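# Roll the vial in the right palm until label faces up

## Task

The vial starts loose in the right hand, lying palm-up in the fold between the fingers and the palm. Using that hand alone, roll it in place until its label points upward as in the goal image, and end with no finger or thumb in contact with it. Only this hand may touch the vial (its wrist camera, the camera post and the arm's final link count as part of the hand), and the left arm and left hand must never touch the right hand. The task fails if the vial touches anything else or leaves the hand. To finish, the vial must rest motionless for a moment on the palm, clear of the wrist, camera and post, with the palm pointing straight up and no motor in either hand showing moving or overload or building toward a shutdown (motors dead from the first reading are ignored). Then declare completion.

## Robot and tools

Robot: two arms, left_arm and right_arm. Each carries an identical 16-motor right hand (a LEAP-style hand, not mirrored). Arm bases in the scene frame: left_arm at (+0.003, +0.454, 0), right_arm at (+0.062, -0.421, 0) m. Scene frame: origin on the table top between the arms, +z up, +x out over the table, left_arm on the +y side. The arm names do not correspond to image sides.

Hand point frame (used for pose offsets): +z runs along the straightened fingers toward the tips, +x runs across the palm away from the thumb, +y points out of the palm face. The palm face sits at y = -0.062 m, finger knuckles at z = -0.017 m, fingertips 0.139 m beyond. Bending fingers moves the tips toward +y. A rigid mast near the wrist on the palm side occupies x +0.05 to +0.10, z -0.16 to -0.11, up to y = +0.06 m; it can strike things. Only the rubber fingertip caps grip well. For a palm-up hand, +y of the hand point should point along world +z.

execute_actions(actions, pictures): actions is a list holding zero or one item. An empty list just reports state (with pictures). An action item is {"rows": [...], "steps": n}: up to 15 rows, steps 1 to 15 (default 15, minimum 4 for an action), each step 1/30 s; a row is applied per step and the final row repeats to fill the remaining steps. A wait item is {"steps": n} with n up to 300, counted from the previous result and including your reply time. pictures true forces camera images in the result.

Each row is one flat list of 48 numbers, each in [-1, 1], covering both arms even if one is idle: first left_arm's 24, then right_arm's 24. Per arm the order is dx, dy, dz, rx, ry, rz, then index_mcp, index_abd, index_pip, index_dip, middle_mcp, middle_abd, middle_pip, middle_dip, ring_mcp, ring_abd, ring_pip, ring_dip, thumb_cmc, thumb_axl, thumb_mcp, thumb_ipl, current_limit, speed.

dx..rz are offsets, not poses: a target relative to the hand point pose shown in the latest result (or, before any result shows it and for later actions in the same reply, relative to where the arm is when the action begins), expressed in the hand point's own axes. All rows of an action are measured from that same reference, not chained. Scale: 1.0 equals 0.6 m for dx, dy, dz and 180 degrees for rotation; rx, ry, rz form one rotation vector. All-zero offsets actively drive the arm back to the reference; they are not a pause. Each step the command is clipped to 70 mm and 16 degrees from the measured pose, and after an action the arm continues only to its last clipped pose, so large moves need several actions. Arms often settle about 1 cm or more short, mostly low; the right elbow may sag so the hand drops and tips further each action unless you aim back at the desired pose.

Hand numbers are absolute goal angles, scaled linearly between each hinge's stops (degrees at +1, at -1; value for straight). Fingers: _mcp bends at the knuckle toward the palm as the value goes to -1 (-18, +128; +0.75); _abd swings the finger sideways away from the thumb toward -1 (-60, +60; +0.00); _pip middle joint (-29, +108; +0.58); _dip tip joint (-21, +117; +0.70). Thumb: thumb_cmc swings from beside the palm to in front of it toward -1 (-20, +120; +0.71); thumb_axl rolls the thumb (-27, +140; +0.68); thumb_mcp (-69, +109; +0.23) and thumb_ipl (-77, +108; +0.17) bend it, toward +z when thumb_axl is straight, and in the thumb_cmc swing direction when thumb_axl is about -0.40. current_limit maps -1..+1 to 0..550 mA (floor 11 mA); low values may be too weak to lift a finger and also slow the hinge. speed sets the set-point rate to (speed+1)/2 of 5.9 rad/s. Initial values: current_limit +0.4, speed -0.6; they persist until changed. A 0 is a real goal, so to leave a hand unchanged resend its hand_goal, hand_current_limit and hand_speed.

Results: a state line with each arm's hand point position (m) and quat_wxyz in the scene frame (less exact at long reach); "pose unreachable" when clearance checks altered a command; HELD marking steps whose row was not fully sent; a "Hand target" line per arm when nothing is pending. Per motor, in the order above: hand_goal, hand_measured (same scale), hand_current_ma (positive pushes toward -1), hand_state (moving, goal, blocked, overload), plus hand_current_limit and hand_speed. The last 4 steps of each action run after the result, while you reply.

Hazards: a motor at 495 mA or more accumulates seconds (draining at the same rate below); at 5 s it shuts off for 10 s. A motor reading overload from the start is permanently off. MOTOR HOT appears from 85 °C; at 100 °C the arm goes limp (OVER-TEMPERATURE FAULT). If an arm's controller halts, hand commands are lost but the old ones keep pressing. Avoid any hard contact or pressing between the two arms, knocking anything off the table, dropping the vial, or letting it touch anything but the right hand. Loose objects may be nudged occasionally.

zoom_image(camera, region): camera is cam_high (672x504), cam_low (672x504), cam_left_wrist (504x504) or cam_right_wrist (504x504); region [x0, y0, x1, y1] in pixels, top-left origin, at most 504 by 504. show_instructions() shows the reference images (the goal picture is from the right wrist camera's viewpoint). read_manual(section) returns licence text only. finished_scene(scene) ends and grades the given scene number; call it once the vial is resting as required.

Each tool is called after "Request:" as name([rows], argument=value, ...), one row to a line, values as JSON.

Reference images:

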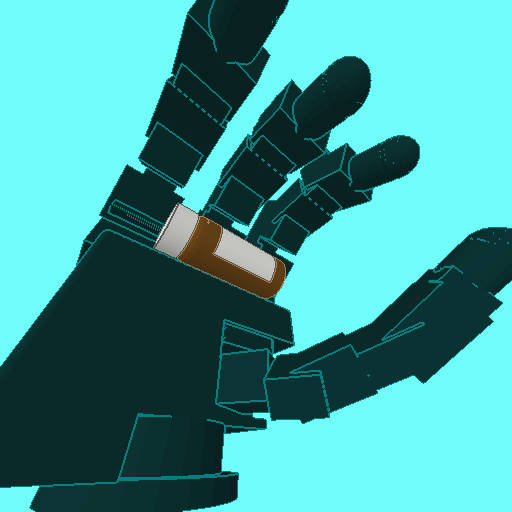

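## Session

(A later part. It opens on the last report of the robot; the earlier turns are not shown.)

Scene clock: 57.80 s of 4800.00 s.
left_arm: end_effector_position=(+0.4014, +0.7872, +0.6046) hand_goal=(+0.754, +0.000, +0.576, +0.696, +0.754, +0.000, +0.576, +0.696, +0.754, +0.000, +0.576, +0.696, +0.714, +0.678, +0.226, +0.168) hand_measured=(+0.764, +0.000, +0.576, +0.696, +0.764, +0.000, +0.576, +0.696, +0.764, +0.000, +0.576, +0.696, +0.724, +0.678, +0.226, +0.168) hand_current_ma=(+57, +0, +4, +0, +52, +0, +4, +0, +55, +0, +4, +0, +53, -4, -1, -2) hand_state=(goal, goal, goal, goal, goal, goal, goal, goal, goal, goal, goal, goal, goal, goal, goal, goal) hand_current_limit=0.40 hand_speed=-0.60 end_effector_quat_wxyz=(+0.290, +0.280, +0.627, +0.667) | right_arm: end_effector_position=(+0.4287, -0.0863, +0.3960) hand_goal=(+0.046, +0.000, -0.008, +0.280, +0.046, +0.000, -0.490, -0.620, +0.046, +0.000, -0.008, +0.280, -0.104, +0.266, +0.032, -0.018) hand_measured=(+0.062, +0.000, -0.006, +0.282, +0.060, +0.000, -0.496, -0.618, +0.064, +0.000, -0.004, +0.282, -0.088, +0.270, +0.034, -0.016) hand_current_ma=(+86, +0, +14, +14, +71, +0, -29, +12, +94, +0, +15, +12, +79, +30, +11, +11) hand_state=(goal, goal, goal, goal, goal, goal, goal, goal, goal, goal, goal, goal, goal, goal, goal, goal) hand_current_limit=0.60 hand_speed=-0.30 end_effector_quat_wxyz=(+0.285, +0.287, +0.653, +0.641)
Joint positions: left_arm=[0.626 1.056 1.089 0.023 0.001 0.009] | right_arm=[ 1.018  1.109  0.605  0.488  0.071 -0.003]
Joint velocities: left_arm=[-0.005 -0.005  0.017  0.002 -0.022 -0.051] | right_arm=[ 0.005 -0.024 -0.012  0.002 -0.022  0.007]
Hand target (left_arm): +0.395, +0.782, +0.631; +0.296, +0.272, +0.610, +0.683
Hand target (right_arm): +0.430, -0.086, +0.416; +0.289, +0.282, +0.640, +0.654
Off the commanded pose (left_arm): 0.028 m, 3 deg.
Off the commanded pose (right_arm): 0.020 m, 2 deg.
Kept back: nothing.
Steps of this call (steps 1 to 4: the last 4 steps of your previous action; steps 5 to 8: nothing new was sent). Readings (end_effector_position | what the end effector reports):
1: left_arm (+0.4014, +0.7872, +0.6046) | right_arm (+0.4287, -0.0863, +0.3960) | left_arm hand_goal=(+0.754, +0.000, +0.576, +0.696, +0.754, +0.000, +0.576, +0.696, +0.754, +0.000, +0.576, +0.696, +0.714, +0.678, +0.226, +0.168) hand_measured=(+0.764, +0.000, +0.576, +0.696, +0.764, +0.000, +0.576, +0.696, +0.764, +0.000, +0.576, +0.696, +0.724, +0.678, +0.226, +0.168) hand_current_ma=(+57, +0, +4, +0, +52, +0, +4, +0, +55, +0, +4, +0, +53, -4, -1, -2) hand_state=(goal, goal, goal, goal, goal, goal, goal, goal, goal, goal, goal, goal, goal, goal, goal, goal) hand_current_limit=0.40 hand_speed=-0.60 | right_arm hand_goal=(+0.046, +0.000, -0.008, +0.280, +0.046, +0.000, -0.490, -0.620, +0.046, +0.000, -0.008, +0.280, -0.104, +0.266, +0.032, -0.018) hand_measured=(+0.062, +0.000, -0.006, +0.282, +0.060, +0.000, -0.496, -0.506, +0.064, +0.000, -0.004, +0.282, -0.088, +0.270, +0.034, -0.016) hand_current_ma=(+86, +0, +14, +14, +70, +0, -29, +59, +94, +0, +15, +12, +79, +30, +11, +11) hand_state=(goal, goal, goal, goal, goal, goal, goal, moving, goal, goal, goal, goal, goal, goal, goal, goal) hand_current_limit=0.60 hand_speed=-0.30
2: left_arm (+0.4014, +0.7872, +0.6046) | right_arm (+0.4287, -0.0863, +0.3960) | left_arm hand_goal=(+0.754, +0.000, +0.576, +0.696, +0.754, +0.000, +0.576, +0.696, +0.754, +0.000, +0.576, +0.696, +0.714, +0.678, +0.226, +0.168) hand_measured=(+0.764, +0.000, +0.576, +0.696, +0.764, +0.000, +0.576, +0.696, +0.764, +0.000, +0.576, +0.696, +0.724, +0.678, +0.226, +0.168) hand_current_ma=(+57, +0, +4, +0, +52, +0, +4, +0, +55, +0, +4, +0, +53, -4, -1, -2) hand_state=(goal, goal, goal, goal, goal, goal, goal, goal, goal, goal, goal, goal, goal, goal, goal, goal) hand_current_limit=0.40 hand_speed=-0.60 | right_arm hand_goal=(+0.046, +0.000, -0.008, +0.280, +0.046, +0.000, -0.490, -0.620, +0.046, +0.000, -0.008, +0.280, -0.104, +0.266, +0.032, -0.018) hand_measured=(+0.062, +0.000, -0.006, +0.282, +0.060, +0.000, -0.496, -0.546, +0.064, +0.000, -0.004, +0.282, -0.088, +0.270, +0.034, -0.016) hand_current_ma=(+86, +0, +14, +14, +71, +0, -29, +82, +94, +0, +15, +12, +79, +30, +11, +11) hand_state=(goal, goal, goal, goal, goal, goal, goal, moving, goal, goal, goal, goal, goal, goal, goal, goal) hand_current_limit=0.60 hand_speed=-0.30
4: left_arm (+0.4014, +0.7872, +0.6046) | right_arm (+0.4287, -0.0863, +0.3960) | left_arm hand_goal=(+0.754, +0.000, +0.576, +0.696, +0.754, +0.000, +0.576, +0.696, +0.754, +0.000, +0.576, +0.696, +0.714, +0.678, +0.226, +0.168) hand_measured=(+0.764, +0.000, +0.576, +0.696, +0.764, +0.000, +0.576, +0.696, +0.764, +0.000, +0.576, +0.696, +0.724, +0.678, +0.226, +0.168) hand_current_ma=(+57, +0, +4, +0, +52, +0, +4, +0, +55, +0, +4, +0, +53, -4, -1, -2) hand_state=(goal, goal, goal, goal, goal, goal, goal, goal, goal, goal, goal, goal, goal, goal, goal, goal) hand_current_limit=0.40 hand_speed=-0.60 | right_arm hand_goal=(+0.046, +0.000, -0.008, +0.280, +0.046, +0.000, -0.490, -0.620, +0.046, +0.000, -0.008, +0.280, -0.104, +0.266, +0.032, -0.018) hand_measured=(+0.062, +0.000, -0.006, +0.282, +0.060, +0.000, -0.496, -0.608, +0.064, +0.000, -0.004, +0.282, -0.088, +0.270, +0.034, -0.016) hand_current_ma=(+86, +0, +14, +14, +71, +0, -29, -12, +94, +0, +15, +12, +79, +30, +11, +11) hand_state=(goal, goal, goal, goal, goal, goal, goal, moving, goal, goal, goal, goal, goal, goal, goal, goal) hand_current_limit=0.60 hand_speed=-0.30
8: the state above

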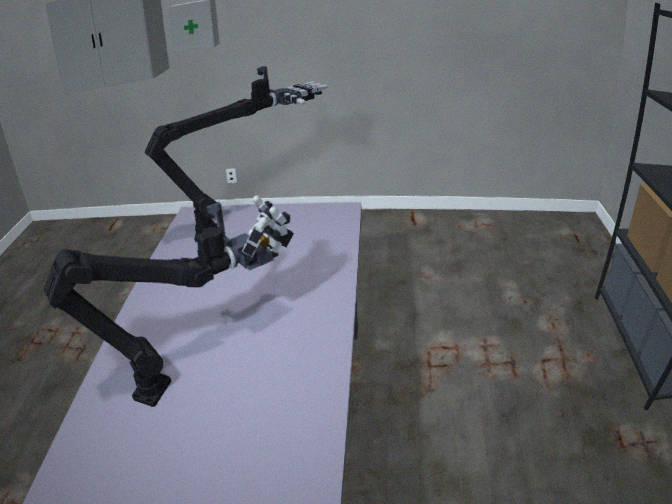

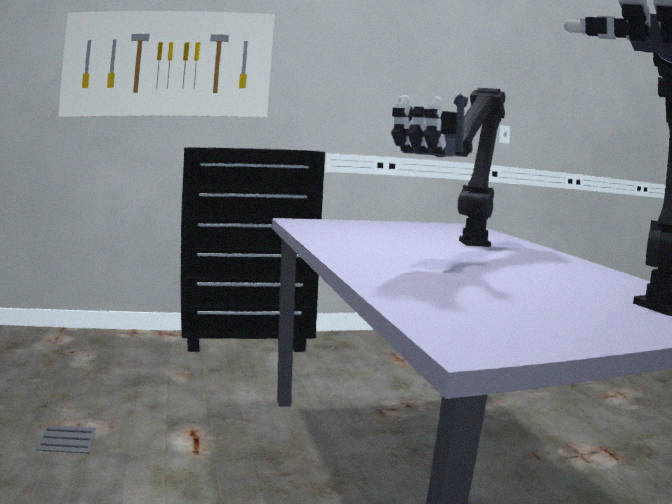

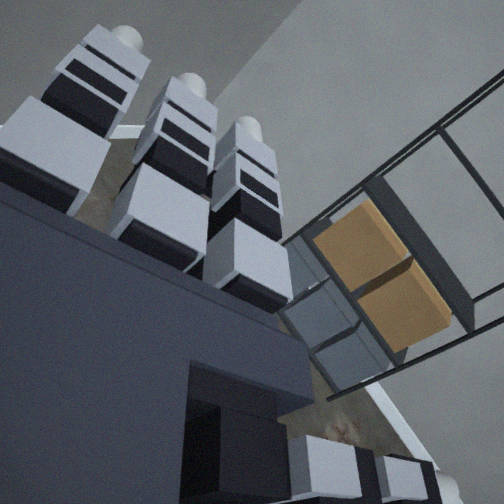

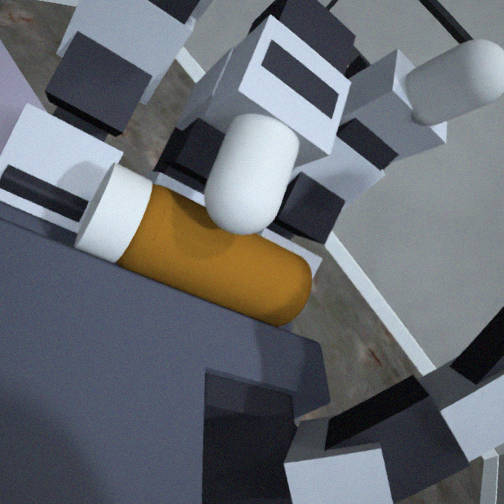

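Request:
execute_actions([
  {"rows":[[0,0.0463,-0.0099,-0.0164,0,0,0.754,0,0.576,0.696,0.754,0,0.576,0.696,0.754,0,0.576,0.696,0.714,0.678,0.226,0.168,0.4,-0.6,0,0.0334,0.0025,-0.0124,0.0004,0.001,0.046,0,-0.008,0.28,0.046,0,-0.595,-0.62,0.046,0,-0.008,0.28,-0.104,0.266,0.032,-0.018,0.4,-0.3],[0,0.0463,-0.0099,-0.0164,0,0,0.754,0,0.576,0.696,0.754,0,0.576,0.696,0.754,0,0.576,0.696,0.714,0.678,0.226,0.168,0.4,-0.6,0,0.0334,0.0025,-0.0124,0.0004,0.001,0.046,0,-0.008,0.28,0.046,0,-0.595,-0.62,0.046,0,-0.008,0.28,-0.104,0.266,0.032,-0.018,0.4,-0.3],[0,0.0463,-0.0099,-0.0164,0,0,0.754,0,0.576,0.696,0.754,0,0.576,0.696,0.754,0,0.576,0.696,0.714,0.678,0.226,0.168,0.4,-0.6,0,0.0334,0.0025,-0.0124,0.0004,0.001,0.046,0,-0.008,0.28,0.046,0,-0.595,-0.62,0.046,0,-0.008,0.28,-0.104,0.266,0.032,-0.018,0.4,-0.3],[0,0.0463,-0.0099,-0.0164,0,0,0.754,0,0.576,0.696,0.754,0,0.576,0.696,0.754,0,0.576,0.696,0.714,0.678,0.226,0.168,0.4,-0.6,0,0.0334,0.0025,-0.0124,0.0004,0.001,0.046,0,-0.008,0.28,0.046,0,-0.6,-0.61,0.046,0,-0.008,0.28,-0.104,0.266,0.032,-0.018,0.4,-0.3],[0,0.0463,-0.0099,-0.0164,0,0,0.754,0,0.576,0.696,0.754,0,0.576,0.696,0.754,0,0.576,0.696,0.714,0.678,0.226,0.168,0.4,-0.6,0,0.0334,0.0025,-0.0124,0.0004,0.001,0.046,0,-0.008,0.28,0.046,0,-0.615,-0.59,0.046,0,-0.008,0.28,-0.104,0.266,0.032,-0.018,0.4,-0.3],[0,0.0463,-0.0099,-0.0164,0,0,0.754,0,0.576,0.696,0.754,0,0.576,0.696,0.754,0,0.576,0.696,0.714,0.678,0.226,0.168,0.4,-0.6,0,0.0334,0.0025,-0.0124,0.0004,0.001,0.046,0,-0.008,0.28,0.046,0,-0.635,-0.56,0.046,0,-0.008,0.28,-0.104,0.266,0.032,-0.018,0.4,-0.3],[0,0.0463,-0.0099,-0.0164,0,0,0.754,0,0.576,0.696,0.754,0,0.576,0.696,0.754,0,0.576,0.696,0.714,0.678,0.226,0.168,0.4,-0.6,0,0.0334,0.0025,-0.0124,0.0004,0.001,0.046,0,-0.008,0.28,0.046,0,-0.656,-0.53,0.046,0,-0.008,0.28,-0.104,0.266,0.032,-0.018,0.4,-0.3],[0,0.0463,-0.0099,-0.0164,0,0,0.754,0,0.576,0.696,0.754,0,0.576,0.696,0.754,0,0.576,0.696,0.714,0.678,0.226,0.168,0.4,-0.6,0,0.0334,0.0025,-0.0124,0.0004,0.001,0.046,0,-0.008,0.28,0.046,0,-0.676,-0.5,0.046,0,-0.008,0.28,-0.104,0.266,0.032,-0.018,0.4,-0.3],[0,0.0463,-0.0099,-0.0164,0,0,0.754,0,0.576,0.696,0.754,0,0.576,0.696,0.754,0,0.576,0.696,0.714,0.678,0.226,0.168,0.4,-0.6,0,0.0334,0.0025,-0.0124,0.0004,0.001,0.046,0,-0.008,0.28,0.046,0,-0.696,-0.47,0.046,0,-0.008,0.28,-0.104,0.266,0.032,-0.018,0.4,-0.3],[0,0.0463,-0.0099,-0.0164,0,0,0.754,0,0.576,0.696,0.754,0,0.576,0.696,0.754,0,0.576,0.696,0.714,0.678,0.226,0.168,0.4,-0.6,0,0.0334,0.0025,-0.0124,0.0004,0.001,0.046,0,-0.008,0.28,0.046,0,-0.718,-0.44,0.046,0,-0.008,0.28,-0.104,0.266,0.032,-0.018,0.4,-0.3],[0,0.0463,-0.0099,-0.0164,0,0,0.754,0,0.576,0.696,0.754,0,0.576,0.696,0.754,0,0.576,0.696,0.714,0.678,0.226,0.168,0.4,-0.6,0,0.0334,0.0025,-0.0124,0.0004,0.001,0.046,0,-0.008,0.28,0.046,0,-0.74,-0.41,0.046,0,-0.008,0.28,-0.104,0.266,0.032,-0.018,0.4,-0.3],[0,0.0463,-0.0099,-0.0164,0,0,0.754,0,0.576,0.696,0.754,0,0.576,0.696,0.754,0,0.576,0.696,0.714,0.678,0.226,0.168,0.4,-0.6,0,0.0334,0.0025,-0.0124,0.0004,0.001,0.046,0,-0.008,0.28,0.046,0,-0.762,-0.38,0.046,0,-0.008,0.28,-0.104,0.266,0.032,-0.018,0.4,-0.3],[0,0.0463,-0.0099,-0.0164,0,0,0.754,0,0.576,0.696,0.754,0,0.576,0.696,0.754,0,0.576,0.696,0.714,0.678,0.226,0.168,0.4,-0.6,0,0.0334,0.0025,-0.0124,0.0004,0.001,0.046,0,-0.008,0.28,0.046,0,-0.783,-0.35,0.046,0,-0.008,0.28,-0.104,0.266,0.032,-0.018,0.4,-0.3],[0,0.0463,-0.0099,-0.0164,0,0,0.754,0,0.576,0.696,0.754,0,0.576,0.696,0.754,0,0.576,0.696,0.714,0.678,0.226,0.168,0.4,-0.6,0,0.0334,0.0025,-0.0124,0.0004,0.001,0.046,0,-0.008,0.28,0.046,0,-0.804,-0.32,0.046,0,-0.008,0.28,-0.104,0.266,0.032,-0.018,0.4,-0.3],[0,0.0463,-0.0099,-0.0164,0,0,0.754,0,0.576,0.696,0.754,0,0.576,0.696,0.754,0,0.576,0.696,0.714,0.678,0.226,0.168,0.4,-0.6,0,0.0334,0.0025,-0.0124,0.0004,0.001,0.046,0,-0.008,0.28,0.046,0,-0.826,-0.29,0.046,0,-0.008,0.28,-0.104,0.266,0.032,-0.018,0.4,-0.3]],"steps":15},
])

Request:
execute_actions([
  {"steps":8},
], pictures=true)

Scene clock: 59.23 s of 4800.00 s.
left_arm: end_effector_position=(+0.4014, +0.7872, +0.6046) hand_goal=(+0.754, +0.000, +0.576, +0.696, +0.754, +0.000, +0.576, +0.696, +0.754, +0.000, +0.576, +0.696, +0.714, +0.678, +0.226, +0.168) hand_measured=(+0.764, +0.000, +0.576, +0.696, +0.764, +0.000, +0.576, +0.696, +0.764, +0.000, +0.576, +0.696, +0.724, +0.678, +0.226, +0.168) hand_current_ma=(+57, +0, +4, +0, +52, +0, +4, +0, +55, +0, +4, +0, +53, -4, -1, -2) hand_state=(goal, goal, goal, goal, goal, goal, goal, goal, goal, goal, goal, goal, goal, goal, goal, goal) hand_current_limit=0.40 hand_speed=-0.60 end_effector_quat_wxyz=(+0.290, +0.280, +0.627, +0.667) | right_arm: end_effector_position=(+0.4287, -0.0863, +0.3960) hand_goal=(+0.046, +0.000, -0.008, +0.280, +0.046, +0.000, -0.740, -0.410, +0.046, +0.000, -0.008, +0.280, -0.104, +0.266, +0.032, -0.018) hand_measured=(+0.062, +0.000, -0.006, +0.282, +0.060, +0.000, -0.650, -0.482, +0.064, +0.000, -0.004, +0.282, -0.088, +0.270, +0.034, -0.016) hand_current_ma=(+86, +0, +14, +14, +79, +0, +206, -27, +94, +0, +15, +12, +79, +30, +11, +11) hand_state=(goal, goal, goal, goal, goal, goal, moving, moving, goal, goal, goal, goal, goal, goal, goal, goal) hand_current_limit=0.40 hand_speed=-0.30 end_effector_quat_wxyz=(+0.285, +0.287, +0.653, +0.641)
Joint positions: left_arm=[0.626 1.056 1.089 0.023 0.001 0.009] | right_arm=[ 1.018  1.109  0.605  0.488  0.071 -0.003]
Joint velocities: left_arm=[-0.005 -0.015 -0.007 -0.012  0.037  0.007] | right_arm=[-0.015  0.005  0.012 -0.002  0.022  0.007]
Steps of this call (steps 1 to 32: nothing new was sent; steps 33 to 43: the first 11 steps of this action). Readings (end_effector_position | what the end effector reports):
33: left_arm (+0.4014, +0.7872, +0.6046) | right_arm (+0.4287, -0.0863, +0.3960) | left_arm hand_goal=(+0.754, +0.000, +0.576, +0.696, +0.754, +0.000, +0.576, +0.696, +0.754, +0.000, +0.576, +0.696, +0.714, +0.678, +0.226, +0.168) hand_measured=(+0.764, +0.000, +0.576, +0.696, +0.764, +0.000, +0.576, +0.696, +0.764, +0.000, +0.576, +0.696, +0.724, +0.678, +0.226, +0.168) hand_current_ma=(+57, +0, +4, +0, +52, +0, +4, +0, +55, +0, +4, +0, +53, -4, -1, -2) hand_state=(goal, goal, goal, goal, goal, goal, goal, goal, goal, goal, goal, goal, goal, goal, goal, goal) hand_current_limit=0.40 hand_speed=-0.60 | right_arm hand_goal=(+0.046, +0.000, -0.008, +0.280, +0.046, +0.000, -0.594, -0.620, +0.046, +0.000, -0.008, +0.280, -0.104, +0.266, +0.032, -0.018) hand_measured=(+0.062, +0.000, -0.006, +0.282, +0.060, +0.000, -0.496, -0.618, +0.064, +0.000, -0.004, +0.282, -0.088, +0.270, +0.034, -0.016) hand_current_ma=(+86, +0, +14, +14, +71, +0, -29, +12, +94, +0, +15, +12, +79, +30, +11, +11) hand_state=(goal, goal, goal, goal, goal, goal, moving, goal, goal, goal, goal, goal, goal, goal, goal, goal) hand_current_limit=0.40 hand_speed=-0.30
34: left_arm (+0.4014, +0.7872, +0.6046) | right_arm (+0.4287, -0.0863, +0.3960) | left_arm hand_goal=(+0.754, +0.000, +0.576, +0.696, +0.754, +0.000, +0.576, +0.696, +0.754, +0.000, +0.576, +0.696, +0.714, +0.678, +0.226, +0.168) hand_measured=(+0.764, +0.000, +0.576, +0.696, +0.764, +0.000, +0.576, +0.696, +0.764, +0.000, +0.576, +0.696, +0.724, +0.678, +0.226, +0.168) hand_current_ma=(+57, +0, +4, +0, +52, +0, +4, +0, +55, +0, +4, +0, +53, -4, -1, -2) hand_state=(goal, goal, goal, goal, goal, goal, goal, goal, goal, goal, goal, goal, goal, goal, goal, goal) hand_current_limit=0.40 hand_speed=-0.60 | right_arm hand_goal=(+0.046, +0.000, -0.008, +0.280, +0.046, +0.000, -0.594, -0.620, +0.046, +0.000, -0.008, +0.280, -0.104, +0.266, +0.032, -0.018) hand_measured=(+0.062, +0.000, -0.006, +0.282, +0.060, +0.000, -0.500, -0.618, +0.064, +0.000, -0.004, +0.282, -0.088, +0.270, +0.034, -0.016) hand_current_ma=(+86, +0, +14, +14, +71, +0, +131, +12, +94, +0, +15, +12, +79, +30, +11, +11) hand_state=(goal, goal, goal, goal, goal, goal, moving, goal, goal, goal, goal, goal, goal, goal, goal, goal) hand_current_limit=0.40 hand_speed=-0.30
36: left_arm (+0.4014, +0.7872, +0.6046) | right_arm (+0.4287, -0.0863, +0.3960) | left_arm hand_goal=(+0.754, +0.000, +0.576, +0.696, +0.754, +0.000, +0.576, +0.696, +0.754, +0.000, +0.576, +0.696, +0.714, +0.678, +0.226, +0.168) hand_measured=(+0.764, +0.000, +0.576, +0.696, +0.764, +0.000, +0.576, +0.696, +0.764, +0.000, +0.576, +0.696, +0.724, +0.678, +0.226, +0.168) hand_current_ma=(+57, +0, +4, +0, +52, +0, +4, +0, +55, +0, +4, +0, +53, -4, -1, -2) hand_state=(goal, goal, goal, goal, goal, goal, goal, goal, goal, goal, goal, goal, goal, goal, goal, goal) hand_current_limit=0.40 hand_speed=-0.60 | right_arm hand_goal=(+0.046, +0.000, -0.008, +0.280, +0.046, +0.000, -0.600, -0.610, +0.046, +0.000, -0.008, +0.280, -0.104, +0.266, +0.032, -0.018) hand_measured=(+0.062, +0.000, -0.006, +0.282, +0.060, +0.000, -0.560, -0.618, +0.064, +0.000, -0.004, +0.282, -0.088, +0.270, +0.034, -0.016) hand_current_ma=(+86, +0, +14, +14, +70, +0, +95, +26, +94, +0, +15, +12, +79, +30, +11, +11) hand_state=(goal, goal, goal, goal, goal, goal, moving, moving, goal, goal, goal, goal, goal, goal, goal, goal) hand_current_limit=0.40 hand_speed=-0.30
40: left_arm (+0.4014, +0.7872, +0.6046) | right_arm (+0.4287, -0.0863, +0.3960) | left_arm hand_goal=(+0.754, +0.000, +0.576, +0.696, +0.754, +0.000, +0.576, +0.696, +0.754, +0.000, +0.576, +0.696, +0.714, +0.678, +0.226, +0.168) hand_measured=(+0.764, +0.000, +0.576, +0.696, +0.764, +0.000, +0.576, +0.696, +0.764, +0.000, +0.576, +0.696, +0.724, +0.678, +0.226, +0.168) hand_current_ma=(+57, +0, +4, +0, +52, +0, +4, +0, +55, +0, +4, +0, +53, -4, -1, -2) hand_state=(goal, goal, goal, goal, goal, goal, goal, goal, goal, goal, goal, goal, goal, goal, goal, goal) hand_current_limit=0.40 hand_speed=-0.60 | right_arm hand_goal=(+0.046, +0.000, -0.008, +0.280, +0.046, +0.000, -0.676, -0.500, +0.046, +0.000, -0.008, +0.280, -0.104, +0.266, +0.032, -0.018) hand_measured=(+0.062, +0.000, -0.006, +0.282, +0.060, +0.000, -0.592, -0.570, +0.064, +0.000, -0.004, +0.282, -0.088, +0.270, +0.034, -0.016) hand_current_ma=(+86, +0, +14, +14, +80, +0, +221, -37, +94, +0, +15, +12, +79, +30, +11, +11) hand_state=(goal, goal, goal, goal, goal, goal, moving, moving, goal, goal, goal, goal, goal, goal, goal, goal) hand_current_limit=0.40 hand_speed=-0.30
43: the state above

Scene clock: 59.50 s of 4800.00 s.
left_arm: end_effector_position=(+0.4014, +0.7872, +0.6046) hand_goal=(+0.754, +0.000, +0.576, +0.696, +0.754, +0.000, +0.576, +0.696, +0.754, +0.000, +0.576, +0.696, +0.714, +0.678, +0.226, +0.168) hand_measured=(+0.764, +0.000, +0.576, +0.696, +0.764, +0.000, +0.576, +0.696, +0.764, +0.000, +0.576, +0.696, +0.724, +0.678, +0.226, +0.168) hand_current_ma=(+57, +0, +4, +0, +52, +0, +4, +0, +55, +0, +4, +0, +53, -4, -1, -2) hand_state=(goal, goal, goal, goal, goal, goal, goal, goal, goal, goal, goal, goal, goal, goal, goal, goal) hand_current_limit=0.40 hand_speed=-0.60 end_effector_quat_wxyz=(+0.290, +0.280, +0.627, +0.667) | right_arm: end_effector_position=(+0.4287, -0.0863, +0.3960) hand_goal=(+0.046, +0.000, -0.008, +0.280, +0.046, +0.000, -0.826, -0.290, +0.046, +0.000, -0.008, +0.280, -0.104, +0.266, +0.032, -0.018) hand_measured=(+0.062, +0.000, -0.006, +0.282, +0.060, +0.000, -0.788, -0.286, +0.064, +0.000, -0.004, +0.282, -0.088, +0.270, +0.034, -0.016) hand_current_ma=(+86, +0, +14, +14, +79, +0, +181, +29, +94, +0, +15, +12, +79, +30, +11, +11) hand_state=(goal, goal, goal, goal, goal, goal, moving, moving, goal, goal, goal, goal, goal, goal, goal, goal) hand_current_limit=0.40 hand_speed=-0.30 end_effector_quat_wxyz=(+0.285, +0.287, +0.653, +0.641)
Joint positions: left_arm=[0.626 1.056 1.089 0.023 0.001 0.009] | right_arm=[ 1.018  1.109  0.605  0.488  0.071 -0.003]
Joint velocities: left_arm=[-0.005 -0.015 -0.012 -0.017 -0.037 -0.051] | right_arm=[-0.015 -0.005  0.012  0.017 -0.037 -0.007]
Hand target (left_arm): +0.395, +0.782, +0.631; +0.296, +0.272, +0.610, +0.683
Hand target (right_arm): +0.430, -0.086, +0.416; +0.289, +0.282, +0.640, +0.654
Off the commanded pose (left_arm): 0.028 m, 3 deg.
Off the commanded pose (right_arm): 0.020 m, 2 deg.
Kept back: nothing.
Steps of this call (steps 1 to 4: the last 4 steps of your previous action; steps 5 to 8: nothing new was sent). Readings (end_effector_position | what the end effector reports):
1: left_arm (+0.4014, +0.7872, +0.6046) | right_arm (+0.4287, -0.0863, +0.3960) | left_arm hand_goal=(+0.754, +0.000, +0.576, +0.696, +0.754, +0.000, +0.576, +0.696, +0.754, +0.000, +0.576, +0.696, +0.714, +0.678, +0.226, +0.168) hand_measured=(+0.764, +0.000, +0.576, +0.696, +0.764, +0.000, +0.576, +0.696, +0.764, +0.000, +0.576, +0.696, +0.724, +0.678, +0.226, +0.168) hand_current_ma=(+57, +0, +4, +0, +52, +0, +4, +0, +55, +0, +4, +0, +53, -4, -1, -2) hand_state=(goal, goal, goal, goal, goal, goal, goal, goal, goal, goal, goal, goal, goal, goal, goal, goal) hand_current_limit=0.40 hand_speed=-0.60 | right_arm hand_goal=(+0.046, +0.000, -0.008, +0.280, +0.046, +0.000, -0.762, -0.380, +0.046, +0.000, -0.008, +0.280, -0.104, +0.266, +0.032, -0.018) hand_measured=(+0.062, +0.000, -0.006, +0.282, +0.060, +0.000, -0.670, -0.452, +0.064, +0.000, -0.004, +0.282, -0.088, +0.270, +0.034, -0.016) hand_current_ma=(+86, +0, +14, +14, +79, +0, +203, -26, +94, +0, +15, +12, +79, +30, +11, +11) hand_state=(goal, goal, goal, goal, goal, goal, moving, moving, goal, goal, goal, goal, goal, goal, goal, goal) hand_current_limit=0.40 hand_speed=-0.30
2: left_arm (+0.4014, +0.7872, +0.6046) | right_arm (+0.4287, -0.0863, +0.3960) | left_arm hand_goal=(+0.754, +0.000, +0.576, +0.696, +0.754, +0.000, +0.576, +0.696, +0.754, +0.000, +0.576, +0.696, +0.714, +0.678, +0.226, +0.168) hand_measured=(+0.764, +0.000, +0.576, +0.696, +0.764, +0.000, +0.576, +0.696, +0.764, +0.000, +0.576, +0.696, +0.724, +0.678, +0.226, +0.168) hand_current_ma=(+57, +0, +4, +0, +52, +0, +4, +0, +55, +0, +4, +0, +53, -4, -1, -2) hand_state=(goal, goal, goal, goal, goal, goal, goal, goal, goal, goal, goal, goal, goal, goal, goal, goal) hand_current_limit=0.40 hand_speed=-0.60 | right_arm hand_goal=(+0.046, +0.000, -0.008, +0.280, +0.046, +0.000, -0.782, -0.350, +0.046, +0.000, -0.008, +0.280, -0.104, +0.266, +0.032, -0.018) hand_measured=(+0.062, +0.000, -0.006, +0.282, +0.060, +0.000, -0.692, -0.420, +0.064, +0.000, -0.004, +0.282, -0.088, +0.270, +0.034, -0.016) hand_current_ma=(+86, +0, +14, +14, +79, +0, +201, -25, +94, +0, +15, +12, +79, +30, +11, +11) hand_state=(goal, goal, goal, goal, goal, goal, moving, moving, goal, goal, goal, goal, goal, goal, goal, goal) hand_current_limit=0.40 hand_speed=-0.30
4: left_arm (+0.4014, +0.7872, +0.6046) | right_arm (+0.4287, -0.0863, +0.3960) | left_arm hand_goal=(+0.754, +0.000, +0.576, +0.696, +0.754, +0.000, +0.576, +0.696, +0.754, +0.000, +0.576, +0.696, +0.714, +0.678, +0.226, +0.168) hand_measured=(+0.764, +0.000, +0.576, +0.696, +0.764, +0.000, +0.576, +0.696, +0.764, +0.000, +0.576, +0.696, +0.724, +0.678, +0.226, +0.168) hand_current_ma=(+57, +0, +4, +0, +52, +0, +4, +0, +55, +0, +4, +0, +53, -4, -1, -2) hand_state=(goal, goal, goal, goal, goal, goal, goal, goal, goal, goal, goal, goal, goal, goal, goal, goal) hand_current_limit=0.40 hand_speed=-0.60 | right_arm hand_goal=(+0.046, +0.000, -0.008, +0.280, +0.046, +0.000, -0.826, -0.290, +0.046, +0.000, -0.008, +0.280, -0.104, +0.266, +0.032, -0.018) hand_measured=(+0.062, +0.000, -0.006, +0.282, +0.060, +0.000, -0.734, -0.360, +0.064, +0.000, -0.004, +0.282, -0.088, +0.270, +0.034, -0.016) hand_current_ma=(+86, +0, +14, +14, +79, +0, +197, -23, +94, +0, +15, +12, +79, +30, +11, +11) hand_state=(goal, goal, goal, goal, goal, goal, moving, moving, goal, goal, goal, goal, goal, goal, goal, goal) hand_current_limit=0.40 hand_speed=-0.30
8: the state above

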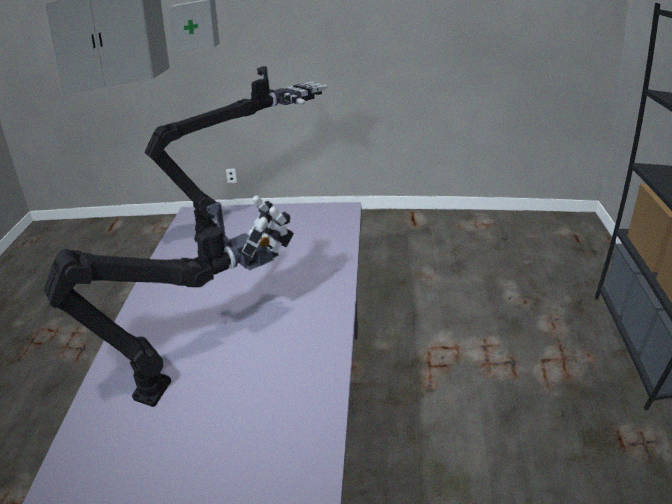

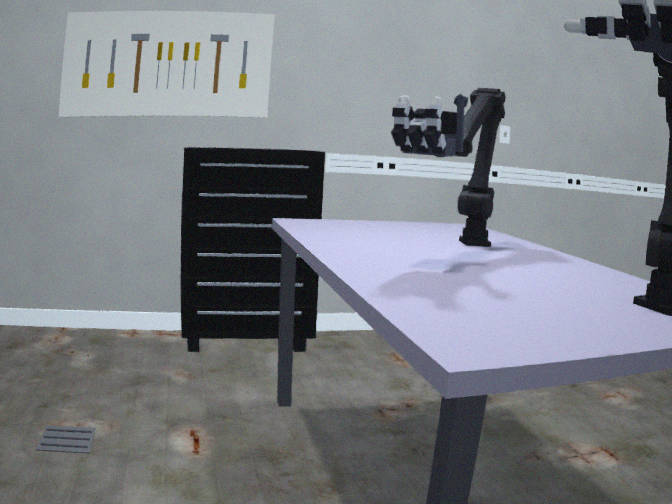

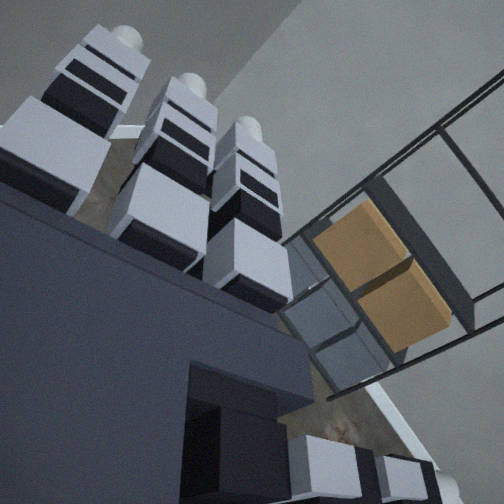

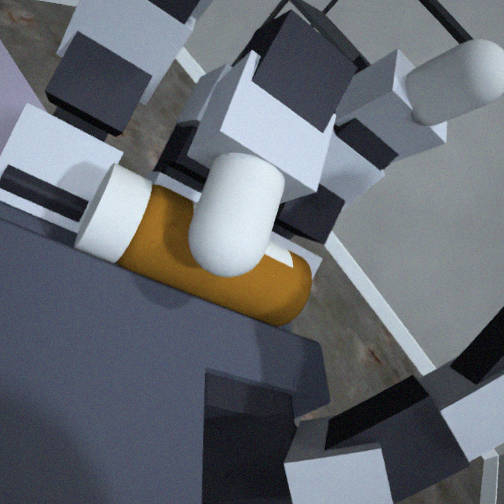

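Request:
zoom_image(camera="cam_right_wrist", region=[200, 200, 340, 340])

Region (200, 200, 340, 340) of cam_right_wrist's 504x504 image, scaled by 3.600, with more detail than that image has.

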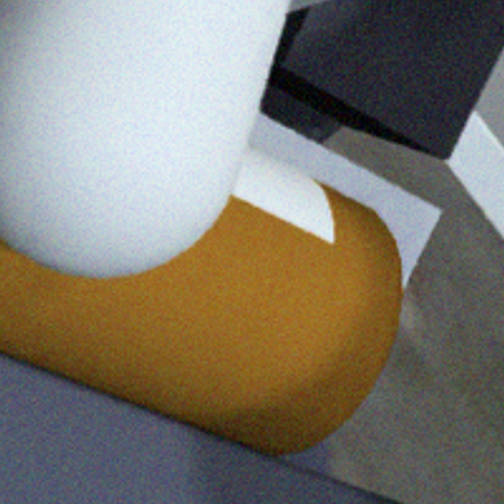

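Request:
execute_actions([
  {"rows":[[0,0.0463,-0.0099,-0.0164,0,0,0.754,0,0.576,0.696,0.754,0,0.576,0.696,0.754,0,0.576,0.696,0.714,0.678,0.226,0.168,0.4,-0.6,0,0.0334,0.0025,-0.0124,0.0004,0.001,0.046,0,-0.008,0.28,0.046,0,-0.847,-0.26,0.046,0,-0.008,0.28,-0.104,0.266,0.032,-0.018,0.4,-0.3],[0,0.0463,-0.0099,-0.0164,0,0,0.754,0,0.576,0.696,0.754,0,0.576,0.696,0.754,0,0.576,0.696,0.714,0.678,0.226,0.168,0.4,-0.6,0,0.0334,0.0025,-0.0124,0.0004,0.001,0.046,0,-0.008,0.28,0.046,0,-0.868,-0.23,0.046,0,-0.008,0.28,-0.104,0.266,0.032,-0.018,0.4,-0.3],[0,0.0463,-0.0099,-0.0164,0,0,0.754,0,0.576,0.696,0.754,0,0.576,0.696,0.754,0,0.576,0.696,0.714,0.678,0.226,0.168,0.4,-0.6,0,0.0334,0.0025,-0.0124,0.0004,0.001,0.046,0,-0.008,0.28,0.046,0,-0.889,-0.2,0.046,0,-0.008,0.28,-0.104,0.266,0.032,-0.018,0.4,-0.3],[0,0.0463,-0.0099,-0.0164,0,0,0.754,0,0.576,0.696,0.754,0,0.576,0.696,0.754,0,0.576,0.696,0.714,0.678,0.226,0.168,0.4,-0.6,0,0.0334,0.0025,-0.0124,0.0004,0.001,0.046,0,-0.008,0.28,0.046,0,-0.91,-0.17,0.046,0,-0.008,0.28,-0.104,0.266,0.032,-0.018,0.4,-0.3],[0,0.0463,-0.0099,-0.0164,0,0,0.754,0,0.576,0.696,0.754,0,0.576,0.696,0.754,0,0.576,0.696,0.714,0.678,0.226,0.168,0.4,-0.6,0,0.0334,0.0025,-0.0124,0.0004,0.001,0.046,0,-0.008,0.28,0.046,0,-0.93,-0.14,0.046,0,-0.008,0.28,-0.104,0.266,0.032,-0.018,0.4,-0.3],[0,0.0463,-0.0099,-0.0164,0,0,0.754,0,0.576,0.696,0.754,0,0.576,0.696,0.754,0,0.576,0.696,0.714,0.678,0.226,0.168,0.4,-0.6,0,0.0334,0.0025,-0.0124,0.0004,0.001,0.046,0,-0.008,0.28,0.046,0,-0.949,-0.11,0.046,0,-0.008,0.28,-0.104,0.266,0.032,-0.018,0.4,-0.3],[0,0.0463,-0.0099,-0.0164,0,0,0.754,0,0.576,0.696,0.754,0,0.576,0.696,0.754,0,0.576,0.696,0.714,0.678,0.226,0.168,0.4,-0.6,0,0.0334,0.0025,-0.0124,0.0004,0.001,0.046,0,-0.008,0.28,0.046,0,-0.967,-0.08,0.046,0,-0.008,0.28,-0.104,0.266,0.032,-0.018,0.4,-0.3],[0,0.0463,-0.0099,-0.0164,0,0,0.754,0,0.576,0.696,0.754,0,0.576,0.696,0.754,0,0.576,0.696,0.714,0.678,0.226,0.168,0.4,-0.6,0,0.0334,0.0025,-0.0124,0.0004,0.001,0.046,0,-0.008,0.28,0.046,0,-0.985,-0.05,0.046,0,-0.008,0.28,-0.104,0.266,0.032,-0.018,0.4,-0.3],[0,0.0463,-0.0099,-0.0164,0,0,0.754,0,0.576,0.696,0.754,0,0.576,0.696,0.754,0,0.576,0.696,0.714,0.678,0.226,0.168,0.4,-0.6,0,0.0334,0.0025,-0.0124,0.0004,0.001,0.046,0,-0.008,0.28,0.046,0,-0.998,-0.03,0.046,0,-0.008,0.28,-0.104,0.266,0.032,-0.018,0.4,-0.3],[0,0.0463,-0.0099,-0.0164,0,0,0.754,0,0.576,0.696,0.754,0,0.576,0.696,0.754,0,0.576,0.696,0.714,0.678,0.226,0.168,0.4,-0.6,0,0.0334,0.0025,-0.0124,0.0004,0.001,0.046,0,-0.008,0.28,0.046,0,-0.998,-0.03,0.046,0,-0.008,0.28,-0.104,0.266,0.032,-0.018,0.4,-0.3],[0,0.0463,-0.0099,-0.0164,0,0,0.754,0,0.576,0.696,0.754,0,0.576,0.696,0.754,0,0.576,0.696,0.714,0.678,0.226,0.168,0.4,-0.6,0,0.0334,0.0025,-0.0124,0.0004,0.001,0.046,0,-0.008,0.28,0.046,0,-0.998,-0.03,0.046,0,-0.008,0.28,-0.104,0.266,0.032,-0.018,0.4,-0.3],[0,0.0463,-0.0099,-0.0164,0,0,0.754,0,0.576,0.696,0.754,0,0.576,0.696,0.754,0,0.576,0.696,0.714,0.678,0.226,0.168,0.4,-0.6,0,0.0334,0.0025,-0.0124,0.0004,0.001,0.046,0,-0.008,0.28,0.046,0,-0.5,-0.03,0.046,0,-0.008,0.28,-0.104,0.266,0.032,-0.018,0.75,-0.2]],"steps":15},
])

Request:
execute_actions([
  {"steps":14},
], pictures=true)

Scene clock: 61.27 s of 4800.00 s.
left_arm: end_effector_position=(+0.4014, +0.7872, +0.6046) hand_goal=(+0.754, +0.000, +0.576, +0.696, +0.754, +0.000, +0.576, +0.696, +0.754, +0.000, +0.576, +0.696, +0.714, +0.678, +0.226, +0.168) hand_measured=(+0.764, +0.000, +0.576, +0.696, +0.764, +0.000, +0.576, +0.696, +0.764, +0.000, +0.576, +0.696, +0.724, +0.678, +0.226, +0.168) hand_current_ma=(+57, +0, +4, +0, +52, +0, +4, +0, +55, +0, +4, +0, +53, -4, -1, -2) hand_state=(goal, goal, goal, goal, goal, goal, goal, goal, goal, goal, goal, goal, goal, goal, goal, goal) hand_current_limit=0.40 hand_speed=-0.60 end_effector_quat_wxyz=(+0.290, +0.280, +0.627, +0.667) | right_arm: end_effector_position=(+0.4287, -0.0863, +0.3960) hand_goal=(+0.046, +0.000, -0.008, +0.280, +0.046, +0.000, -0.998, -0.030, +0.046, +0.000, -0.008, +0.280, -0.104, +0.266, +0.032, -0.018) hand_measured=(+0.062, +0.000, -0.006, +0.282, +0.060, +0.000, -0.952, -0.038, +0.064, +0.000, -0.004, +0.282, -0.088, +0.270, +0.034, -0.016) hand_current_ma=(+86, +0, +14, +14, +79, +0, +181, +49, +94, +0, +15, +12, +79, +30, +11, +11) hand_state=(goal, goal, goal, goal, goal, goal, moving, moving, goal, goal, goal, goal, goal, goal, goal, goal) hand_current_limit=0.40 hand_speed=-0.30 end_effector_quat_wxyz=(+0.285, +0.287, +0.653, +0.641)
Joint positions: left_arm=[0.626 1.056 1.089 0.023 0.001 0.009] | right_arm=[ 1.018  1.109  0.605  0.488  0.071 -0.003]
Joint velocities: left_arm=[ 0.015  0.005 -0.002  0.012 -0.007  0.022] | right_arm=[-0.005 -0.005  0.002 -0.022 -0.007 -0.022]
Steps of this call (steps 1 to 42: nothing new was sent; steps 43 to 53: the first 11 steps of this action). Readings (end_effector_position | what the end effector reports):
43: left_arm (+0.4014, +0.7872, +0.6046) | right_arm (+0.4287, -0.0863, +0.3960) | left_arm hand_goal=(+0.754, +0.000, +0.576, +0.696, +0.754, +0.000, +0.576, +0.696, +0.754, +0.000, +0.576, +0.696, +0.714, +0.678, +0.226, +0.168) hand_measured=(+0.764, +0.000, +0.576, +0.696, +0.764, +0.000, +0.576, +0.696, +0.764, +0.000, +0.576, +0.696, +0.724, +0.678, +0.226, +0.168) hand_current_ma=(+57, +0, +4, +0, +52, +0, +4, +0, +55, +0, +4, +0, +53, -4, -1, -2) hand_state=(goal, goal, goal, goal, goal, goal, goal, goal, goal, goal, goal, goal, goal, goal, goal, goal) hand_current_limit=0.40 hand_speed=-0.60 | right_arm hand_goal=(+0.046, +0.000, -0.008, +0.280, +0.046, +0.000, -0.846, -0.260, +0.046, +0.000, -0.008, +0.280, -0.104, +0.266, +0.032, -0.018) hand_measured=(+0.062, +0.000, -0.006, +0.282, +0.060, +0.000, -0.790, -0.286, +0.064, +0.000, -0.004, +0.282, -0.088, +0.270, +0.034, -0.016) hand_current_ma=(+86, +0, +14, +14, +79, +0, +184, +25, +94, +0, +15, +12, +79, +30, +11, +11) hand_state=(goal, goal, goal, goal, goal, goal, moving, moving, goal, goal, goal, goal, goal, goal, goal, goal) hand_current_limit=0.40 hand_speed=-0.30
44: left_arm (+0.4014, +0.7872, +0.6046) | right_arm (+0.4287, -0.0863, +0.3960) | left_arm hand_goal=(+0.754, +0.000, +0.576, +0.696, +0.754, +0.000, +0.576, +0.696, +0.754, +0.000, +0.576, +0.696, +0.714, +0.678, +0.226, +0.168) hand_measured=(+0.764, +0.000, +0.576, +0.696, +0.764, +0.000, +0.576, +0.696, +0.764, +0.000, +0.576, +0.696, +0.724, +0.678, +0.226, +0.168) hand_current_ma=(+57, +0, +4, +0, +52, +0, +4, +0, +55, +0, +4, +0, +53, -4, -1, -2) hand_state=(goal, goal, goal, goal, goal, goal, goal, goal, goal, goal, goal, goal, goal, goal, goal, goal) hand_current_limit=0.40 hand_speed=-0.60 | right_arm hand_goal=(+0.046, +0.000, -0.008, +0.280, +0.046, +0.000, -0.868, -0.230, +0.046, +0.000, -0.008, +0.280, -0.104, +0.266, +0.032, -0.018) hand_measured=(+0.062, +0.000, -0.006, +0.282, +0.060, +0.000, -0.792, -0.284, +0.064, +0.000, -0.004, +0.282, -0.088, +0.270, +0.034, -0.016) hand_current_ma=(+86, +0, +14, +14, +79, +0, +233, -51, +94, +0, +15, +12, +79, +30, +11, +11) hand_state=(goal, goal, goal, goal, goal, goal, moving, moving, goal, goal, goal, goal, goal, goal, goal, goal) hand_current_limit=0.40 hand_speed=-0.30
46: left_arm (+0.4014, +0.7872, +0.6046) | right_arm (+0.4287, -0.0863, +0.3960) | left_arm hand_goal=(+0.754, +0.000, +0.576, +0.696, +0.754, +0.000, +0.576, +0.696, +0.754, +0.000, +0.576, +0.696, +0.714, +0.678, +0.226, +0.168) hand_measured=(+0.764, +0.000, +0.576, +0.696, +0.764, +0.000, +0.576, +0.696, +0.764, +0.000, +0.576, +0.696, +0.724, +0.678, +0.226, +0.168) hand_current_ma=(+57, +0, +4, +0, +52, +0, +4, +0, +55, +0, +4, +0, +53, -4, -1, -2) hand_state=(goal, goal, goal, goal, goal, goal, goal, goal, goal, goal, goal, goal, goal, goal, goal, goal) hand_current_limit=0.40 hand_speed=-0.60 | right_arm hand_goal=(+0.046, +0.000, -0.008, +0.280, +0.046, +0.000, -0.910, -0.170, +0.046, +0.000, -0.008, +0.280, -0.104, +0.266, +0.032, -0.018) hand_measured=(+0.062, +0.000, -0.006, +0.282, +0.060, +0.000, -0.824, -0.238, +0.064, +0.000, -0.004, +0.282, -0.088, +0.270, +0.034, -0.016) hand_current_ma=(+86, +0, +14, +14, +79, +0, +197, -22, +94, +0, +15, +12, +79, +30, +11, +11) hand_state=(goal, goal, goal, goal, goal, goal, moving, moving, goal, goal, goal, goal, goal, goal, goal, goal) hand_current_limit=0.40 hand_speed=-0.30
50: left_arm (+0.4014, +0.7872, +0.6046) | right_arm (+0.4287, -0.0863, +0.3960) | left_arm hand_goal=(+0.754, +0.000, +0.576, +0.696, +0.754, +0.000, +0.576, +0.696, +0.754, +0.000, +0.576, +0.696, +0.714, +0.678, +0.226, +0.168) hand_measured=(+0.764, +0.000, +0.576, +0.696, +0.764, +0.000, +0.576, +0.696, +0.764, +0.000, +0.576, +0.696, +0.724, +0.678, +0.226, +0.168) hand_current_ma=(+57, +0, +4, +0, +52, +0, +4, +0, +55, +0, +4, +0, +53, -4, -1, -2) hand_state=(goal, goal, goal, goal, goal, goal, goal, goal, goal, goal, goal, goal, goal, goal, goal, goal) hand_current_limit=0.40 hand_speed=-0.60 | right_arm hand_goal=(+0.046, +0.000, -0.008, +0.280, +0.046, +0.000, -0.984, -0.050, +0.046, +0.000, -0.008, +0.280, -0.104, +0.266, +0.032, -0.018) hand_measured=(+0.062, +0.000, -0.006, +0.282, +0.060, +0.000, -0.904, -0.120, +0.064, +0.000, -0.004, +0.282, -0.088, +0.270, +0.034, -0.016) hand_current_ma=(+86, +0, +14, +14, +79, +0, +206, -20, +94, +0, +15, +12, +79, +30, +11, +11) hand_state=(goal, goal, goal, goal, goal, goal, moving, moving, goal, goal, goal, goal, goal, goal, goal, goal) hand_current_limit=0.40 hand_speed=-0.30
53: the state above

Scene clock: 61.73 s of 4800.00 s.
left_arm: end_effector_position=(+0.4014, +0.7872, +0.6046) hand_goal=(+0.754, +0.000, +0.576, +0.696, +0.754, +0.000, +0.576, +0.696, +0.754, +0.000, +0.576, +0.696, +0.714, +0.678, +0.226, +0.168) hand_measured=(+0.764, +0.000, +0.576, +0.696, +0.764, +0.000, +0.576, +0.696, +0.764, +0.000, +0.576, +0.696, +0.724, +0.678, +0.226, +0.168) hand_current_ma=(+57, +0, +4, +0, +52, +0, +4, +0, +55, +0, +4, +0, +53, -4, -1, -2) hand_state=(goal, goal, goal, goal, goal, goal, goal, goal, goal, goal, goal, goal, goal, goal, goal, goal) hand_current_limit=0.40 hand_speed=-0.60 end_effector_quat_wxyz=(+0.290, +0.280, +0.627, +0.667) | right_arm: end_effector_position=(+0.4287, -0.0863, +0.3960) hand_goal=(+0.046, +0.000, -0.008, +0.280, +0.046, +0.000, -0.500, -0.030, +0.046, +0.000, -0.008, +0.280, -0.104, +0.266, +0.032, -0.018) hand_measured=(+0.062, +0.000, -0.006, +0.282, +0.058, +0.000, -0.510, -0.028, +0.064, +0.000, -0.004, +0.282, -0.088, +0.270, +0.034, -0.016) hand_current_ma=(+86, +0, +14, +14, +60, +0, -23, +12, +94, +0, +15, +12, +79, +30, +11, +11) hand_state=(goal, goal, goal, goal, goal, goal, moving, goal, goal, goal, goal, goal, goal, goal, goal, goal) hand_current_limit=0.75 hand_speed=-0.20 end_effector_quat_wxyz=(+0.285, +0.287, +0.653, +0.641)
Joint positions: left_arm=[0.626 1.056 1.089 0.023 0.001 0.009] | right_arm=[ 1.018  1.109  0.605  0.488  0.071 -0.003]
Joint velocities: left_arm=[-0.005 -0.005 -0.002  0.002  0.007 -0.037] | right_arm=[ 0.005  0.005 -0.007 -0.022 -0.037  0.007]
Hand target (left_arm): +0.395, +0.782, +0.631; +0.296, +0.272, +0.610, +0.683
Hand target (right_arm): +0.430, -0.086, +0.416; +0.289, +0.282, +0.640, +0.654
Off the commanded pose (left_arm): 0.028 m, 3 deg.
Off the commanded pose (right_arm): 0.020 m, 2 deg.
Kept back: nothing.
Steps of this call (steps 1 to 4: the last 4 steps of your previous action; steps 5 to 14: nothing new was sent). Readings (end_effector_position | what the end effector reports):
1: left_arm (+0.4014, +0.7872, +0.6046) | right_arm (+0.4287, -0.0863, +0.3960) | left_arm hand_goal=(+0.754, +0.000, +0.576, +0.696, +0.754, +0.000, +0.576, +0.696, +0.754, +0.000, +0.576, +0.696, +0.714, +0.678, +0.226, +0.168) hand_measured=(+0.764, +0.000, +0.576, +0.696, +0.764, +0.000, +0.576, +0.696, +0.764, +0.000, +0.576, +0.696, +0.724, +0.678, +0.226, +0.168) hand_current_ma=(+57, +0, +4, +0, +52, +0, +4, +0, +55, +0, +4, +0, +53, -4, -1, -2) hand_state=(goal, goal, goal, goal, goal, goal, goal, goal, goal, goal, goal, goal, goal, goal, goal, goal) hand_current_limit=0.40 hand_speed=-0.60 | right_arm hand_goal=(+0.046, +0.000, -0.008, +0.280, +0.046, +0.000, -0.500, -0.030, +0.046, +0.000, -0.008, +0.280, -0.104, +0.266, +0.032, -0.018) hand_measured=(+0.062, +0.000, -0.006, +0.282, +0.060, +0.000, -0.958, -0.030, +0.064, +0.000, -0.004, +0.282, -0.088, +0.270, +0.034, -0.016) hand_current_ma=(+86, +0, +14, +14, +79, +0, +190, +32, +94, +0, +15, +12, +79, +30, +11, +11) hand_state=(goal, goal, goal, goal, goal, goal, moving, moving, goal, goal, goal, goal, goal, goal, goal, goal) hand_current_limit=0.75 hand_speed=-0.20
2: left_arm (+0.4014, +0.7872, +0.6046) | right_arm (+0.4287, -0.0863, +0.3960) | left_arm hand_goal=(+0.754, +0.000, +0.576, +0.696, +0.754, +0.000, +0.576, +0.696, +0.754, +0.000, +0.576, +0.696, +0.714, +0.678, +0.226, +0.168) hand_measured=(+0.764, +0.000, +0.576, +0.696, +0.764, +0.000, +0.576, +0.696, +0.764, +0.000, +0.576, +0.696, +0.724, +0.678, +0.226, +0.168) hand_current_ma=(+57, +0, +4, +0, +52, +0, +4, +0, +55, +0, +4, +0, +53, -4, -1, -2) hand_state=(goal, goal, goal, goal, goal, goal, goal, goal, goal, goal, goal, goal, goal, goal, goal, goal) hand_current_limit=0.40 hand_speed=-0.60 | right_arm hand_goal=(+0.046, +0.000, -0.008, +0.280, +0.046, +0.000, -0.500, -0.030, +0.046, +0.000, -0.008, +0.280, -0.104, +0.266, +0.032, -0.018) hand_measured=(+0.062, +0.000, -0.006, +0.282, +0.060, +0.000, -0.956, -0.026, +0.064, +0.000, -0.004, +0.282, -0.088, +0.270, +0.034, -0.016) hand_current_ma=(+86, +0, +14, +14, +79, +0, -61, +17, +94, +0, +15, +12, +79, +30, +11, +11) hand_state=(goal, goal, goal, goal, goal, goal, moving, moving, goal, goal, goal, goal, goal, goal, goal, goal) hand_current_limit=0.75 hand_speed=-0.20
4: left_arm (+0.4014, +0.7872, +0.6046) | right_arm (+0.4287, -0.0863, +0.3960) | left_arm hand_goal=(+0.754, +0.000, +0.576, +0.696, +0.754, +0.000, +0.576, +0.696, +0.754, +0.000, +0.576, +0.696, +0.714, +0.678, +0.226, +0.168) hand_measured=(+0.764, +0.000, +0.576, +0.696, +0.764, +0.000, +0.576, +0.696, +0.764, +0.000, +0.576, +0.696, +0.724, +0.678, +0.226, +0.168) hand_current_ma=(+57, +0, +4, +0, +52, +0, +4, +0, +55, +0, +4, +0, +53, -4, -1, -2) hand_state=(goal, goal, goal, goal, goal, goal, goal, goal, goal, goal, goal, goal, goal, goal, goal, goal) hand_current_limit=0.40 hand_speed=-0.60 | right_arm hand_goal=(+0.046, +0.000, -0.008, +0.280, +0.046, +0.000, -0.500, -0.030, +0.046, +0.000, -0.008, +0.280, -0.104, +0.266, +0.032, -0.018) hand_measured=(+0.062, +0.000, -0.006, +0.282, +0.058, +0.000, -0.892, -0.028, +0.064, +0.000, -0.004, +0.282, -0.088, +0.270, +0.034, -0.016) hand_current_ma=(+86, +0, +14, +14, +59, +0, -64, +12, +94, +0, +15, +12, +79, +30, +11, +11) hand_state=(goal, goal, goal, goal, moving, goal, moving, goal, goal, goal, goal, goal, goal, goal, goal, goal) hand_current_limit=0.75 hand_speed=-0.20
8: left_arm (+0.4014, +0.7872, +0.6046) | right_arm (+0.4287, -0.0863, +0.3960) | left_arm hand_goal=(+0.754, +0.000, +0.576, +0.696, +0.754, +0.000, +0.576, +0.696, +0.754, +0.000, +0.576, +0.696, +0.714, +0.678, +0.226, +0.168) hand_measured=(+0.764, +0.000, +0.576, +0.696, +0.764, +0.000, +0.576, +0.696, +0.764, +0.000, +0.576, +0.696, +0.724, +0.678, +0.226, +0.168) hand_current_ma=(+57, +0, +4, +0, +52, +0, +4, +0, +55, +0, +4, +0, +53, -4, -1, -2) hand_state=(goal, goal, goal, goal, goal, goal, goal, goal, goal, goal, goal, goal, goal, goal, goal, goal) hand_current_limit=0.40 hand_speed=-0.60 | right_arm hand_goal=(+0.046, +0.000, -0.008, +0.280, +0.046, +0.000, -0.500, -0.030, +0.046, +0.000, -0.008, +0.280, -0.104, +0.266, +0.032, -0.018) hand_measured=(+0.062, +0.000, -0.006, +0.282, +0.058, +0.000, -0.716, -0.028, +0.064, +0.000, -0.004, +0.282, -0.088, +0.270, +0.034, -0.016) hand_current_ma=(+86, +0, +14, +14, +60, +0, -83, +12, +94, +0, +15, +12, +79, +30, +11, +11) hand_state=(goal, goal, goal, goal, goal, goal, moving, goal, goal, goal, goal, goal, goal, goal, goal, goal) hand_current_limit=0.75 hand_speed=-0.20
14: the state above

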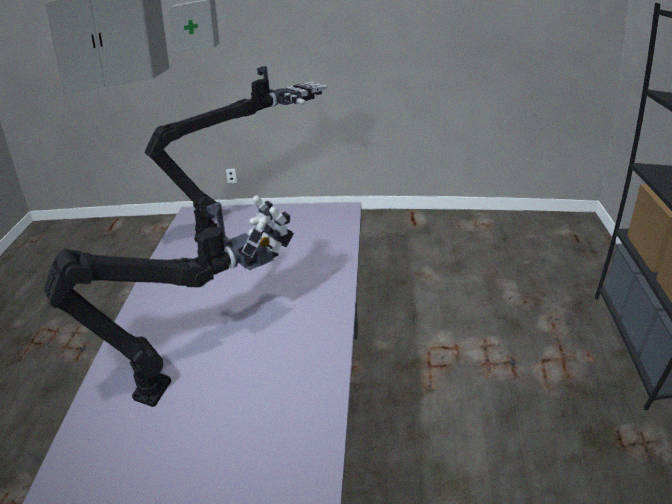

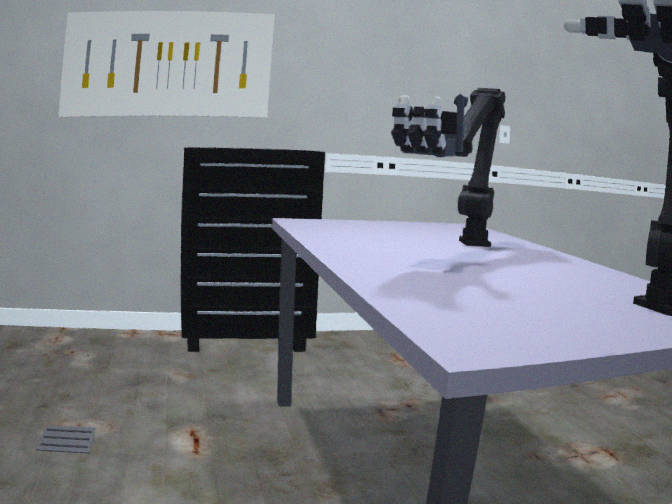

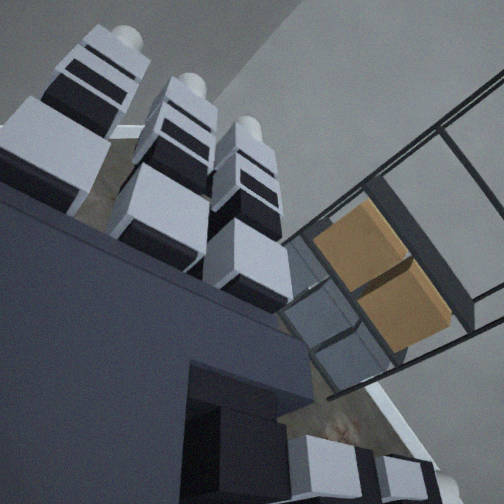

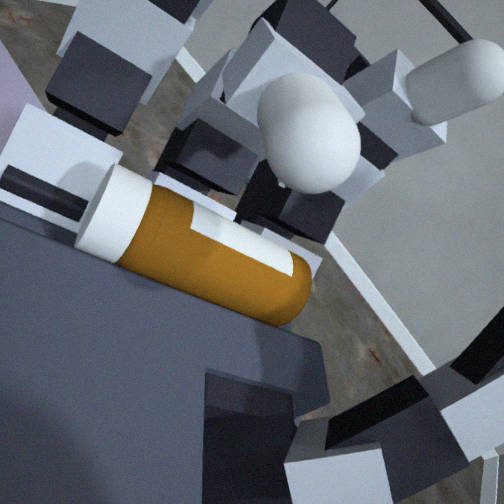

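Request:
zoom_image(camera="cam_right_wrist", region=[130, 150, 340, 340])

Request:
show_instructions()

Region (130, 150, 340, 340) of cam_right_wrist's 504x504 image, scaled by 2.400, with more detail than that image has; it fills the top 456 rows of this view, and the rest is white.

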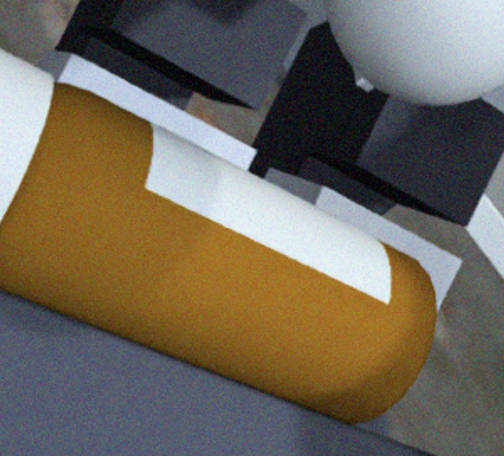

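Reference images for this scene: goal picture from the wrist camera place.

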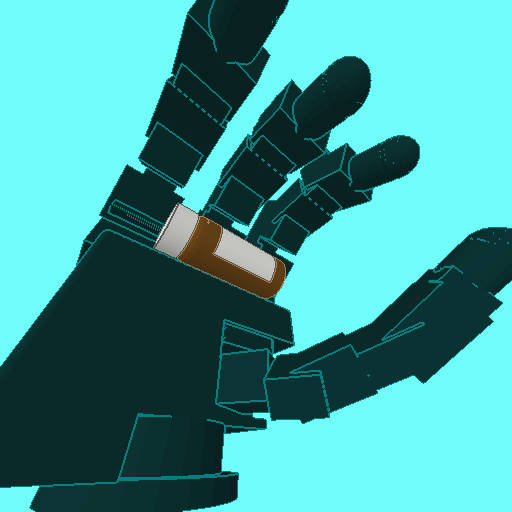

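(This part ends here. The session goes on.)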